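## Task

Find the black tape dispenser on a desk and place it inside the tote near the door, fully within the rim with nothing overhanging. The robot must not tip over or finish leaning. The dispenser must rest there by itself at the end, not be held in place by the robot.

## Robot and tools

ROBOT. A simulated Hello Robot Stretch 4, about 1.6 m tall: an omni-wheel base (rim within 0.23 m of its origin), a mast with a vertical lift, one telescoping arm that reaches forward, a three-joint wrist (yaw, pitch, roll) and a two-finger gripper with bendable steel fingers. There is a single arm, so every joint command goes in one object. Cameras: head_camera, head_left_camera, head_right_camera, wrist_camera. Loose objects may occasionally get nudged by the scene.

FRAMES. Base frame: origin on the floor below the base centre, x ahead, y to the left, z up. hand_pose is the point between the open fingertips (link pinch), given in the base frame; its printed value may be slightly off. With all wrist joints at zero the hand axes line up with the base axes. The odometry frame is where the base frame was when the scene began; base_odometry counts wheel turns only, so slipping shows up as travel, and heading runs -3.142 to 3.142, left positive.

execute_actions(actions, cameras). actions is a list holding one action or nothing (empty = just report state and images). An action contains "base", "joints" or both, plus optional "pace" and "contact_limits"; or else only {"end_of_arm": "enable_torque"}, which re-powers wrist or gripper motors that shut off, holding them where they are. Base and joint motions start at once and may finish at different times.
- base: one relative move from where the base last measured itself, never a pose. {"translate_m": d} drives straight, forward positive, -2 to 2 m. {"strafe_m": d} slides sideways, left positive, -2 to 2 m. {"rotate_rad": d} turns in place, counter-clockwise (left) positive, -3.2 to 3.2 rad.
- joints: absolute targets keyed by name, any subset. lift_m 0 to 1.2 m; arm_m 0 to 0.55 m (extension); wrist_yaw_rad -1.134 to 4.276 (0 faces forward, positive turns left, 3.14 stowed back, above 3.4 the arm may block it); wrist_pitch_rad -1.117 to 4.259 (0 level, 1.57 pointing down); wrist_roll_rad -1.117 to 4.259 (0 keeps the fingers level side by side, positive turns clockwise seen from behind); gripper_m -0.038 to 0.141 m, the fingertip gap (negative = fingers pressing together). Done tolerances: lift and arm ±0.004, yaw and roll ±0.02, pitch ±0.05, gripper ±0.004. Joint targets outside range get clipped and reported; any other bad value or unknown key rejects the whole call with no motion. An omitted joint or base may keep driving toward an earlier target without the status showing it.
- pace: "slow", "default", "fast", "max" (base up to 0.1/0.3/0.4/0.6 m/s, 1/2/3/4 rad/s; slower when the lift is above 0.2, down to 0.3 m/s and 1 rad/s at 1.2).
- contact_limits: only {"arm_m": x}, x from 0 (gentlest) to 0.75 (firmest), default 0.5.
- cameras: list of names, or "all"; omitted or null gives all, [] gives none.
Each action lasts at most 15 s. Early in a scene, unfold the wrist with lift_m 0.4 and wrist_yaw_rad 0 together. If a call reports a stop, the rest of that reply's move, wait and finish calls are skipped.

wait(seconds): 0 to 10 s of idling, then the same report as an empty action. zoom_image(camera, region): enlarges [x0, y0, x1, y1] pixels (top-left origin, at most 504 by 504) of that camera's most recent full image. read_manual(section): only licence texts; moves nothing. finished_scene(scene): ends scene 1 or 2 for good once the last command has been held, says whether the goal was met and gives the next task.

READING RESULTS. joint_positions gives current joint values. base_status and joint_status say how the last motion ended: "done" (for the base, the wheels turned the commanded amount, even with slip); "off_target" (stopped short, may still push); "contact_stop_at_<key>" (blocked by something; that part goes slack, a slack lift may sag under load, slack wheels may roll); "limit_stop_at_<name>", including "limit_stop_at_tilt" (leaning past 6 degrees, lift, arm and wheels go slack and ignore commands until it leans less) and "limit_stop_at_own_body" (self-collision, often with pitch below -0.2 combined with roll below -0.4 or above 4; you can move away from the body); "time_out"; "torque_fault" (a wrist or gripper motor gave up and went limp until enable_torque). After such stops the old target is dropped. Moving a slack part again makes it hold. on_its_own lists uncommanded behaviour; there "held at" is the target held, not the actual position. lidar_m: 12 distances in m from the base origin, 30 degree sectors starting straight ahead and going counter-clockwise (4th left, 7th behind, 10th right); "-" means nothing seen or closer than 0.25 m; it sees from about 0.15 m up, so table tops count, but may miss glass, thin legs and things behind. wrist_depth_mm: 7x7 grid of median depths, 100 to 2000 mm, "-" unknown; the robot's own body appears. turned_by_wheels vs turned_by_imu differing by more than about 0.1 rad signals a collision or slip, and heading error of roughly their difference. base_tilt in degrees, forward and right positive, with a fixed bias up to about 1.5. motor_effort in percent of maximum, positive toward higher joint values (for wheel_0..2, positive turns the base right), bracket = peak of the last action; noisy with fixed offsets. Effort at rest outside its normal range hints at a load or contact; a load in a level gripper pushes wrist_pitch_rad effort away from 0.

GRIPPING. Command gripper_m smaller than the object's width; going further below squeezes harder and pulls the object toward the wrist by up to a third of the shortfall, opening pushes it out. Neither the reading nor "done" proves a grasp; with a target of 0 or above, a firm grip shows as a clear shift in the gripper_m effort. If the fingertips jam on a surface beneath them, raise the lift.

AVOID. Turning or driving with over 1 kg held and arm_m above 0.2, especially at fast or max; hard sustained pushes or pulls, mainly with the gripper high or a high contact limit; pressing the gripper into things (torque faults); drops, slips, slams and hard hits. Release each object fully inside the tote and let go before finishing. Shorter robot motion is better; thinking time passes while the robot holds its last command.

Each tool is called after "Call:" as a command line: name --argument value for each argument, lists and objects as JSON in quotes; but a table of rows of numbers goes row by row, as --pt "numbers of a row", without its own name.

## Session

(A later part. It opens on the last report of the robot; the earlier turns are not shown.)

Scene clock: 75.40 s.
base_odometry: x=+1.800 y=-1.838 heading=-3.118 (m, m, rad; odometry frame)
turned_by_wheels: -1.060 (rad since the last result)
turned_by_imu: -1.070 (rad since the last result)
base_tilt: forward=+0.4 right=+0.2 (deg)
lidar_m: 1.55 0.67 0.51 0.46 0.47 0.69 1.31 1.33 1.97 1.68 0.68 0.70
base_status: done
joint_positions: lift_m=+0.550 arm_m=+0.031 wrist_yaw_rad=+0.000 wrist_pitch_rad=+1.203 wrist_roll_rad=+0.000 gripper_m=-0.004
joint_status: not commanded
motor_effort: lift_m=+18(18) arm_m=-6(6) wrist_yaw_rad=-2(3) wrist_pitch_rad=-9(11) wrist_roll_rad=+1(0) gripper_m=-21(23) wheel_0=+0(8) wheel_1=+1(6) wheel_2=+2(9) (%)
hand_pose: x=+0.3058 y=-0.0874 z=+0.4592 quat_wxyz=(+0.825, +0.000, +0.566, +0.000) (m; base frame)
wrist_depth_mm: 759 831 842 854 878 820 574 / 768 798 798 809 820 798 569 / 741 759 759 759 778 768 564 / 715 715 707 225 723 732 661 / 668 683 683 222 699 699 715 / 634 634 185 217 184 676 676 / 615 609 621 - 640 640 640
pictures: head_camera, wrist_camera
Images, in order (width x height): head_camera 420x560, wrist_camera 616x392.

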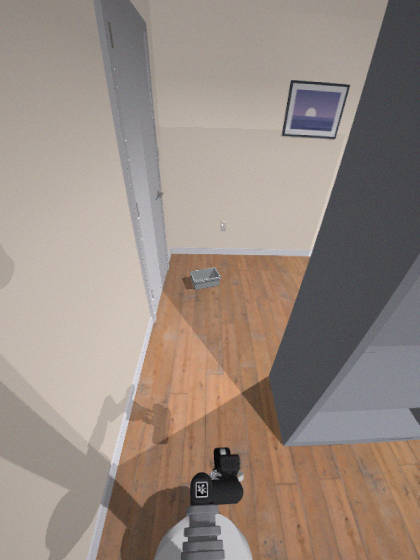

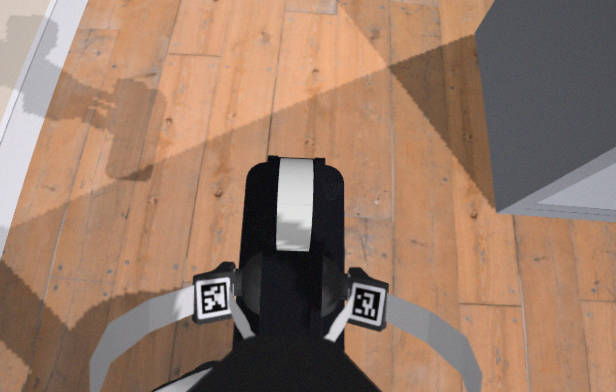

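Call:
execute_actions --actions '[{"base":{"translate_m":1.4},"pace":"fast"}]' --cameras '["head_camera","wrist_camera"]'

Call:
zoom_image --camera "head_camera" --region '[120, 340, 300, 520]'

Scene clock: 82.10 s.
base_odometry: x=+0.400 y=-1.870 heading=-3.118 (m, m, rad; odometry frame)
turned_by_wheels: +0.000 (rad since the last result)
turned_by_imu: -0.001 (rad since the last result)
base_tilt: forward=+0.4 right=+0.2 (deg)
lidar_m: 0.52 0.58 0.39 0.39 0.43 0.61 1.90 0.70 0.66 2.04 1.76 0.62
base_status: done
joint_positions: lift_m=+0.550 arm_m=+0.031 wrist_yaw_rad=+0.000 wrist_pitch_rad=+1.203 wrist_roll_rad=+0.000 gripper_m=-0.004
joint_status: not commanded
motor_effort: lift_m=+18(18) arm_m=-6(6) wrist_yaw_rad=-3(0) wrist_pitch_rad=-10(9) wrist_roll_rad=+1(0) gripper_m=-20(20) wheel_0=-2(6) wheel_1=+1(7) wheel_2=+3(13) (%)
hand_pose: x=+0.3058 y=-0.0874 z=+0.4592 quat_wxyz=(+0.825, +0.000, +0.566, +0.000) (m; base frame)
wrist_depth_mm: 676 820 854 854 878 878 891 / 691 778 768 798 820 831 866 / 723 759 741 715 768 788 788 / 691 723 715 226 741 741 750 / 661 676 676 222 691 707 707 / 640 640 185 218 183 668 676 / 609 615 621 - 634 634 647
pictures: head_camera, wrist_camera
Images, in order (width x height): head_camera 420x560, wrist_camera 616x392.

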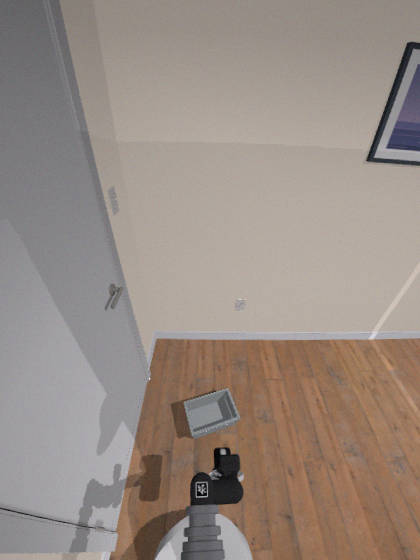

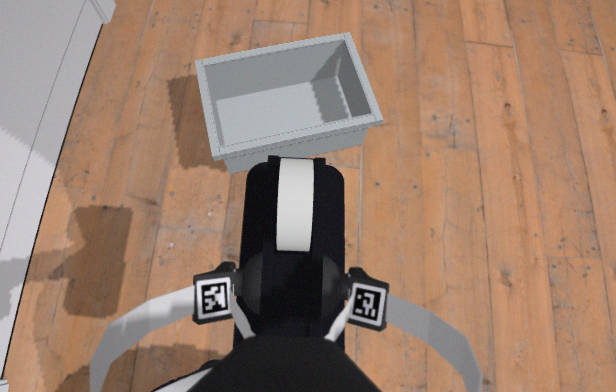

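Region (120, 340, 300, 520) of head_camera's 420x560 image, scaled by 2.800, with more detail than that image has.

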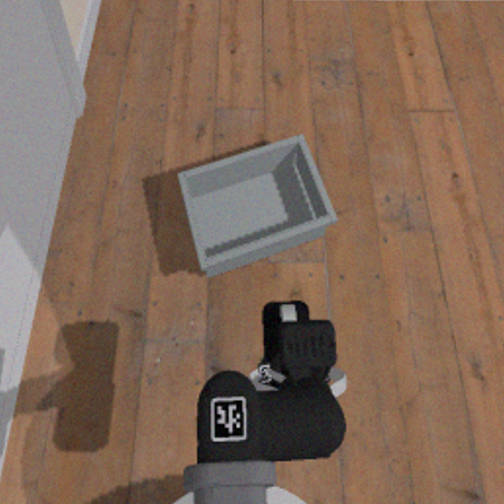

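Call:
execute_actions --actions '[{"base":{"strafe_m":-0.19},"joints":{"wrist_yaw_rad":1.87,"arm_m":0.44,"lift_m":0.36}}]' --cameras '["head_camera","wrist_camera"]'

Call:
zoom_image --camera "head_camera" --region '[100, 340, 280, 520]'

Scene clock: 91.23 s.
base_odometry: x=+0.396 y=-1.680 heading=-3.118 (m, m, rad; odometry frame)
turned_by_wheels: +0.000 (rad since the last result)
turned_by_imu: +0.000 (rad since the last result)
base_tilt: forward=+0.4 right=+0.1 (deg)
lidar_m: 0.55 0.58 0.62 0.58 0.64 0.93 3.05 0.54 0.67 2.08 1.73 1.30
base_status: done
joint_positions: lift_m=+0.360 arm_m=+0.439 wrist_yaw_rad=+1.870 wrist_pitch_rad=+1.203 wrist_roll_rad=+0.000 gripper_m=-0.004
joint_status: all done
motor_effort: lift_m=+17(18) arm_m=+7(7) wrist_yaw_rad=-2(7) wrist_pitch_rad=-9(11) wrist_roll_rad=+0(0) gripper_m=-23(20) wheel_0=+0(6) wheel_1=-2(6) wheel_2=+0(2) (%)
hand_pose: x=+0.6628 y=+0.1248 z=+0.2692 quat_wxyz=(+0.490, -0.455, +0.336, +0.663) (m; base frame)
wrist_depth_mm: 597 609 609 615 615 539 496 / 569 574 574 580 591 597 574 / 535 539 549 549 554 564 564 / 508 512 436 226 521 539 535 / 484 488 377 223 492 504 508 / 459 455 185 218 183 480 484 / 445 442 353 - 452 459 459
pictures: head_camera, wrist_camera
Images, in order (width x height): head_camera 420x560, wrist_camera 616x392.

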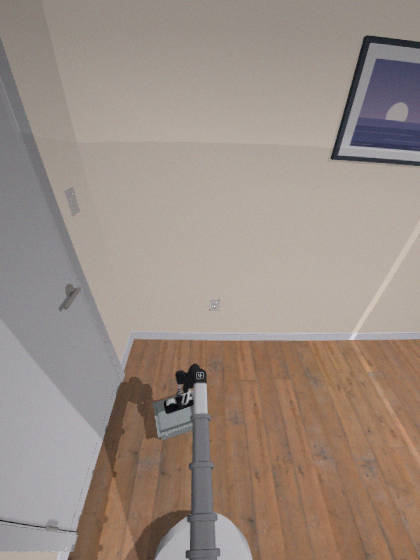

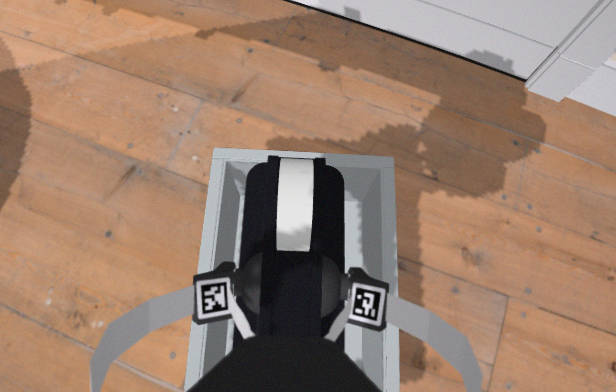

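Region (100, 340, 280, 520) of head_camera's 420x560 image, scaled by 2.800, with more detail than that image has.

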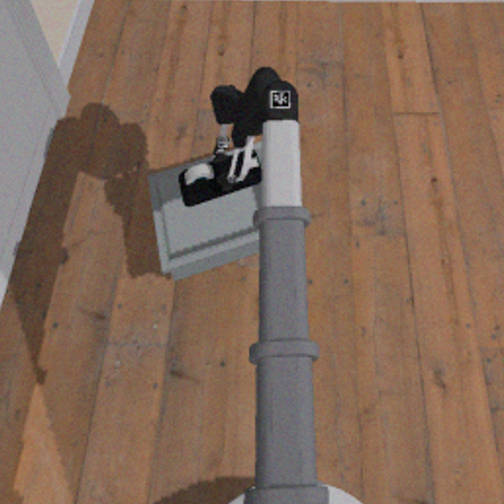

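Call:
execute_actions --actions '[{"base":{"strafe_m":0.025},"joints":{"arm_m":0.435,"lift_m":0.27},"pace":"slow"}]' --cameras '["head_camera","wrist_camera"]'

Call:
zoom_image --camera "head_camera" --region '[130, 360, 250, 480]'

Scene clock: 94.60 s.
base_odometry: x=+0.396 y=-1.705 heading=-3.118 (m, m, rad; odometry frame)
turned_by_wheels: +0.000 (rad since the last result)
turned_by_imu: +0.001 (rad since the last result)
base_tilt: forward=+0.4 right=+0.2 (deg)
lidar_m: 0.61 0.55 0.55 0.56 0.61 0.88 2.86 0.56 0.65 2.06 1.76 1.31
base_status: done
joint_positions: lift_m=+0.270 arm_m=+0.436 wrist_yaw_rad=+1.870 wrist_pitch_rad=+1.203 wrist_roll_rad=+0.000 gripper_m=-0.004
joint_status: all done
motor_effort: lift_m=+17(18) arm_m=-7(7) wrist_yaw_rad=-2(1) wrist_pitch_rad=-10(10) wrist_roll_rad=+0(0) gripper_m=-23(22) wheel_0=-2(5) wheel_1=+3(8) wheel_2=+0(4) (%)
hand_pose: x=+0.6601 y=+0.1249 z=+0.1793 quat_wxyz=(+0.490, -0.455, +0.336, +0.663) (m; base frame)
wrist_depth_mm: 492 496 500 504 512 508 477 / 459 469 473 477 484 488 492 / 439 442 324 320 452 466 466 / 415 421 309 227 389 436 439 / 394 394 285 222 349 413 415 / 375 368 184 216 183 397 394 / 359 260 324 - 322 370 379
pictures: head_camera, wrist_camera
Images, in order (width x height): head_camera 420x560, wrist_camera 616x392.

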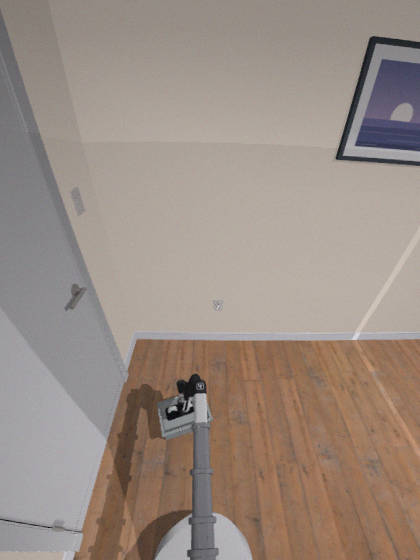

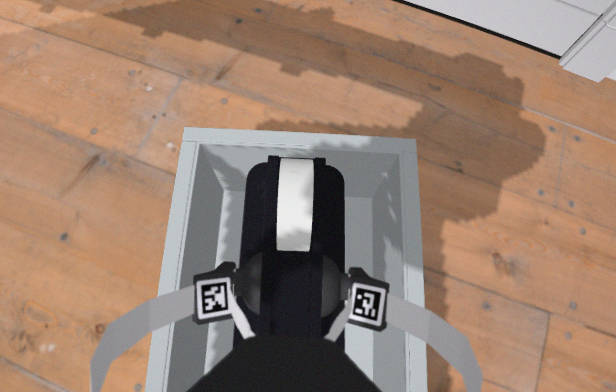

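Region (130, 360, 250, 480) of head_camera's 420x560 image, scaled by 4.200, with more detail than that image has.

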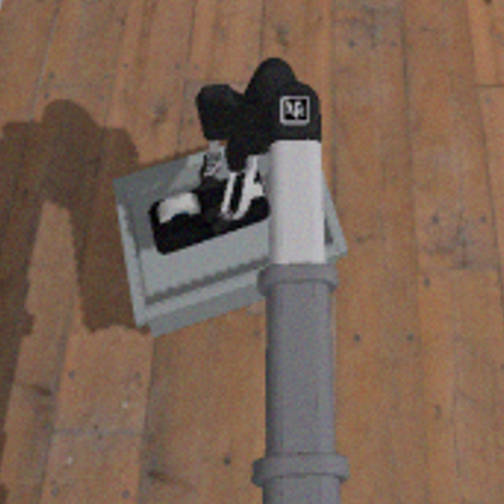

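Call:
execute_actions --actions '[{"joints":{"lift_m":0.16},"pace":"slow"}]' --cameras '["wrist_camera"]'

Scene clock: 97.70 s.
base_odometry: x=+0.396 y=-1.705 heading=-3.118 (m, m, rad; odometry frame)
turned_by_wheels: +0.000 (rad since the last result)
turned_by_imu: +0.000 (rad since the last result)
base_tilt: forward=+0.5 right=+0.2 (deg)
lidar_m: 0.60 0.56 0.57 0.55 0.61 0.87 2.86 0.56 0.63 2.08 1.72 1.31
base_status: not commanded
joint_positions: lift_m=+0.160 arm_m=+0.436 wrist_yaw_rad=+1.870 wrist_pitch_rad=+1.203 wrist_roll_rad=+0.000 gripper_m=-0.004
joint_status: all done
motor_effort: lift_m=+18(17) arm_m=-6(7) wrist_yaw_rad=+0(0) wrist_pitch_rad=-11(11) wrist_roll_rad=+0(0) gripper_m=-18(19) wheel_0=-2(2) wheel_1=+3(3) wheel_2=+0(0) (%)
hand_pose: x=+0.6601 y=+0.1249 z=+0.0693 quat_wxyz=(+0.490, -0.455, +0.336, +0.663) (m; base frame)
wrist_depth_mm: 357 357 362 366 370 377 379 / 340 214 230 228 224 345 359 / 319 216 298 282 276 325 336 / 301 202 301 226 303 206 319 / 287 191 278 223 290 187 303 / 270 165 185 216 183 180 290 / 258 193 265 - 265 163 273
pictures: wrist_camera
Images, in order (width x height): wrist_camera 616x392.

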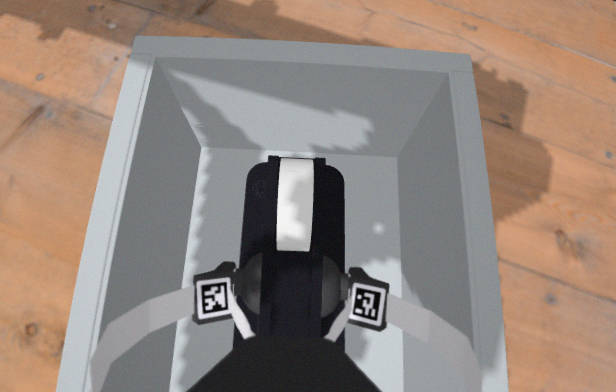

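Call:
execute_actions --actions '[{"joints":{"lift_m":0.141},"pace":"slow"}]' --cameras '["wrist_camera"]'

Call:
execute_actions --actions '[{"joints":{"gripper_m":0.08},"pace":"slow"}]' --cameras '["wrist_camera"]'

Call:
execute_actions --actions '[{"joints":{"lift_m":0.35}}]' --cameras '["wrist_camera","head_camera"]'

Scene clock: 103.77 s.
base_odometry: x=+0.396 y=-1.705 heading=-3.118 (m, m, rad; odometry frame)
turned_by_wheels: +0.000 (rad since the last result)
turned_by_imu: +0.000 (rad since the last result)
base_tilt: forward=+0.4 right=+0.2 (deg)
lidar_m: 0.59 0.56 0.54 0.54 0.62 0.91 2.89 0.56 0.66 2.08 1.79 1.32
base_status: not commanded
joint_positions: lift_m=+0.141 arm_m=+0.436 wrist_yaw_rad=+1.870 wrist_pitch_rad=+1.203 wrist_roll_rad=+0.000 gripper_m=-0.004
joint_status: all done
motor_effort: lift_m=+17(19) arm_m=-7(7) wrist_yaw_rad=-2(1) wrist_pitch_rad=-11(11) wrist_roll_rad=+0(0) gripper_m=-22(22) wheel_0=-2(3) wheel_1=+3(3) wheel_2=+0(1) (%)
hand_pose: x=+0.6601 y=+0.1249 z=+0.0503 quat_wxyz=(+0.490, -0.455, +0.336, +0.663) (m; base frame)
wrist_depth_mm: 334 193 193 194 195 353 355 / 315 195 231 227 224 211 334 / 298 185 293 281 276 192 317 / 276 189 282 226 283 176 297 / 263 191 267 224 273 172 283 / 145 161 185 216 184 155 268 / 139 194 248 - 250 143 256
pictures: wrist_camera
Images, in order (width x height): wrist_camera 616x392.

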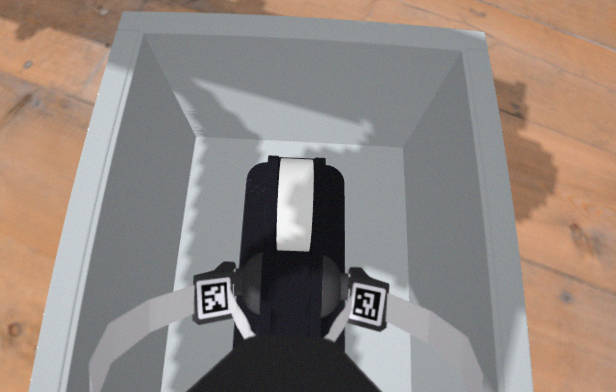

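Scene clock: 106.93 s.
base_odometry: x=+0.396 y=-1.705 heading=-3.118 (m, m, rad; odometry frame)
turned_by_wheels: +0.000 (rad since the last result)
turned_by_imu: +0.000 (rad since the last result)
base_tilt: forward=+0.4 right=+0.1 (deg)
lidar_m: 0.61 0.55 0.58 0.54 0.60 0.89 2.90 0.55 0.66 2.07 1.75 1.29
base_status: not commanded
joint_positions: lift_m=+0.141 arm_m=+0.436 wrist_yaw_rad=+1.870 wrist_pitch_rad=+1.202 wrist_roll_rad=+0.000 gripper_m=+0.080
joint_status: all done
motor_effort: lift_m=+17(17) arm_m=-6(7) wrist_yaw_rad=-1(1) wrist_pitch_rad=-6(10) wrist_roll_rad=+0(0) gripper_m=-2(15) wheel_0=-3(2) wheel_1=+3(3) wheel_2=+0(0) (%)
hand_pose: x=+0.6599 y=+0.1253 z=+0.0504 quat_wxyz=(+0.490, -0.455, +0.336, +0.664) (m; base frame)
wrist_depth_mm: 336 194 195 196 196 355 359 / 319 196 229 226 223 211 338 / 298 186 294 296 274 191 319 / 281 190 283 238 286 186 300 / 262 192 266 236 271 171 286 / 146 171 242 231 196 156 268 / 140 180 248 - 250 146 258
pictures: wrist_camera
Images, in order (width x height): wrist_camera 616x392.

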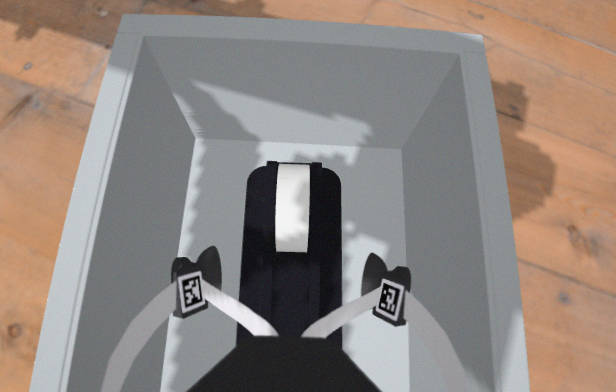

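Scene clock: 108.90 s.
base_odometry: x=+0.396 y=-1.705 heading=-3.118 (m, m, rad; odometry frame)
turned_by_wheels: +0.000 (rad since the last result)
turned_by_imu: +0.000 (rad since the last result)
base_tilt: forward=+0.4 right=+0.1 (deg)
lidar_m: 0.55 0.55 0.57 0.55 0.62 0.90 2.91 0.56 0.63 2.09 1.74 1.29
base_status: not commanded
joint_positions: lift_m=+0.350 arm_m=+0.436 wrist_yaw_rad=+1.870 wrist_pitch_rad=+1.201 wrist_roll_rad=+0.000 gripper_m=+0.080
joint_status: all done
motor_effort: lift_m=+25(26) arm_m=-6(6) wrist_yaw_rad=-2(1) wrist_pitch_rad=-7(6) wrist_roll_rad=+0(0) gripper_m=+0(1) wheel_0=-2(2) wheel_1=+3(3) wheel_2=+0(0) (%)
hand_pose: x=+0.6599 y=+0.1253 z=+0.2588 quat_wxyz=(+0.490, -0.455, +0.336, +0.664) (m; base frame)
wrist_depth_mm: 591 591 597 603 574 521 473 / 559 564 569 580 580 569 535 / 525 535 539 544 544 554 559 / 500 508 436 424 512 521 530 / 473 477 473 477 488 496 504 / 445 452 336 452 195 477 469 / 430 433 336 - 384 452 455
pictures: head_camera, wrist_camera
Images, in order (width x height): head_camera 420x560, wrist_camera 616x392.

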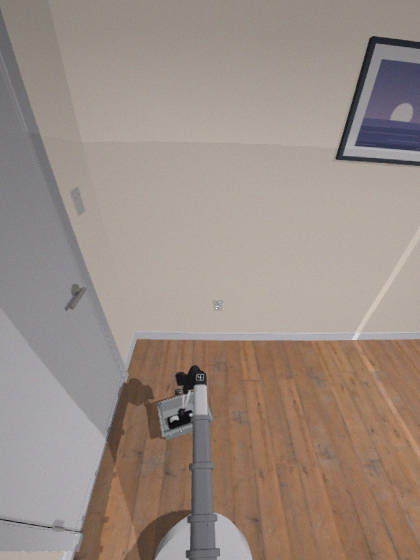

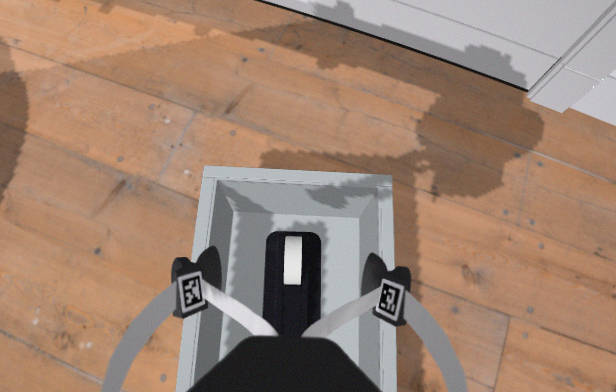

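Call:
finished_scene --scene 1

The scene is finished: the task was done.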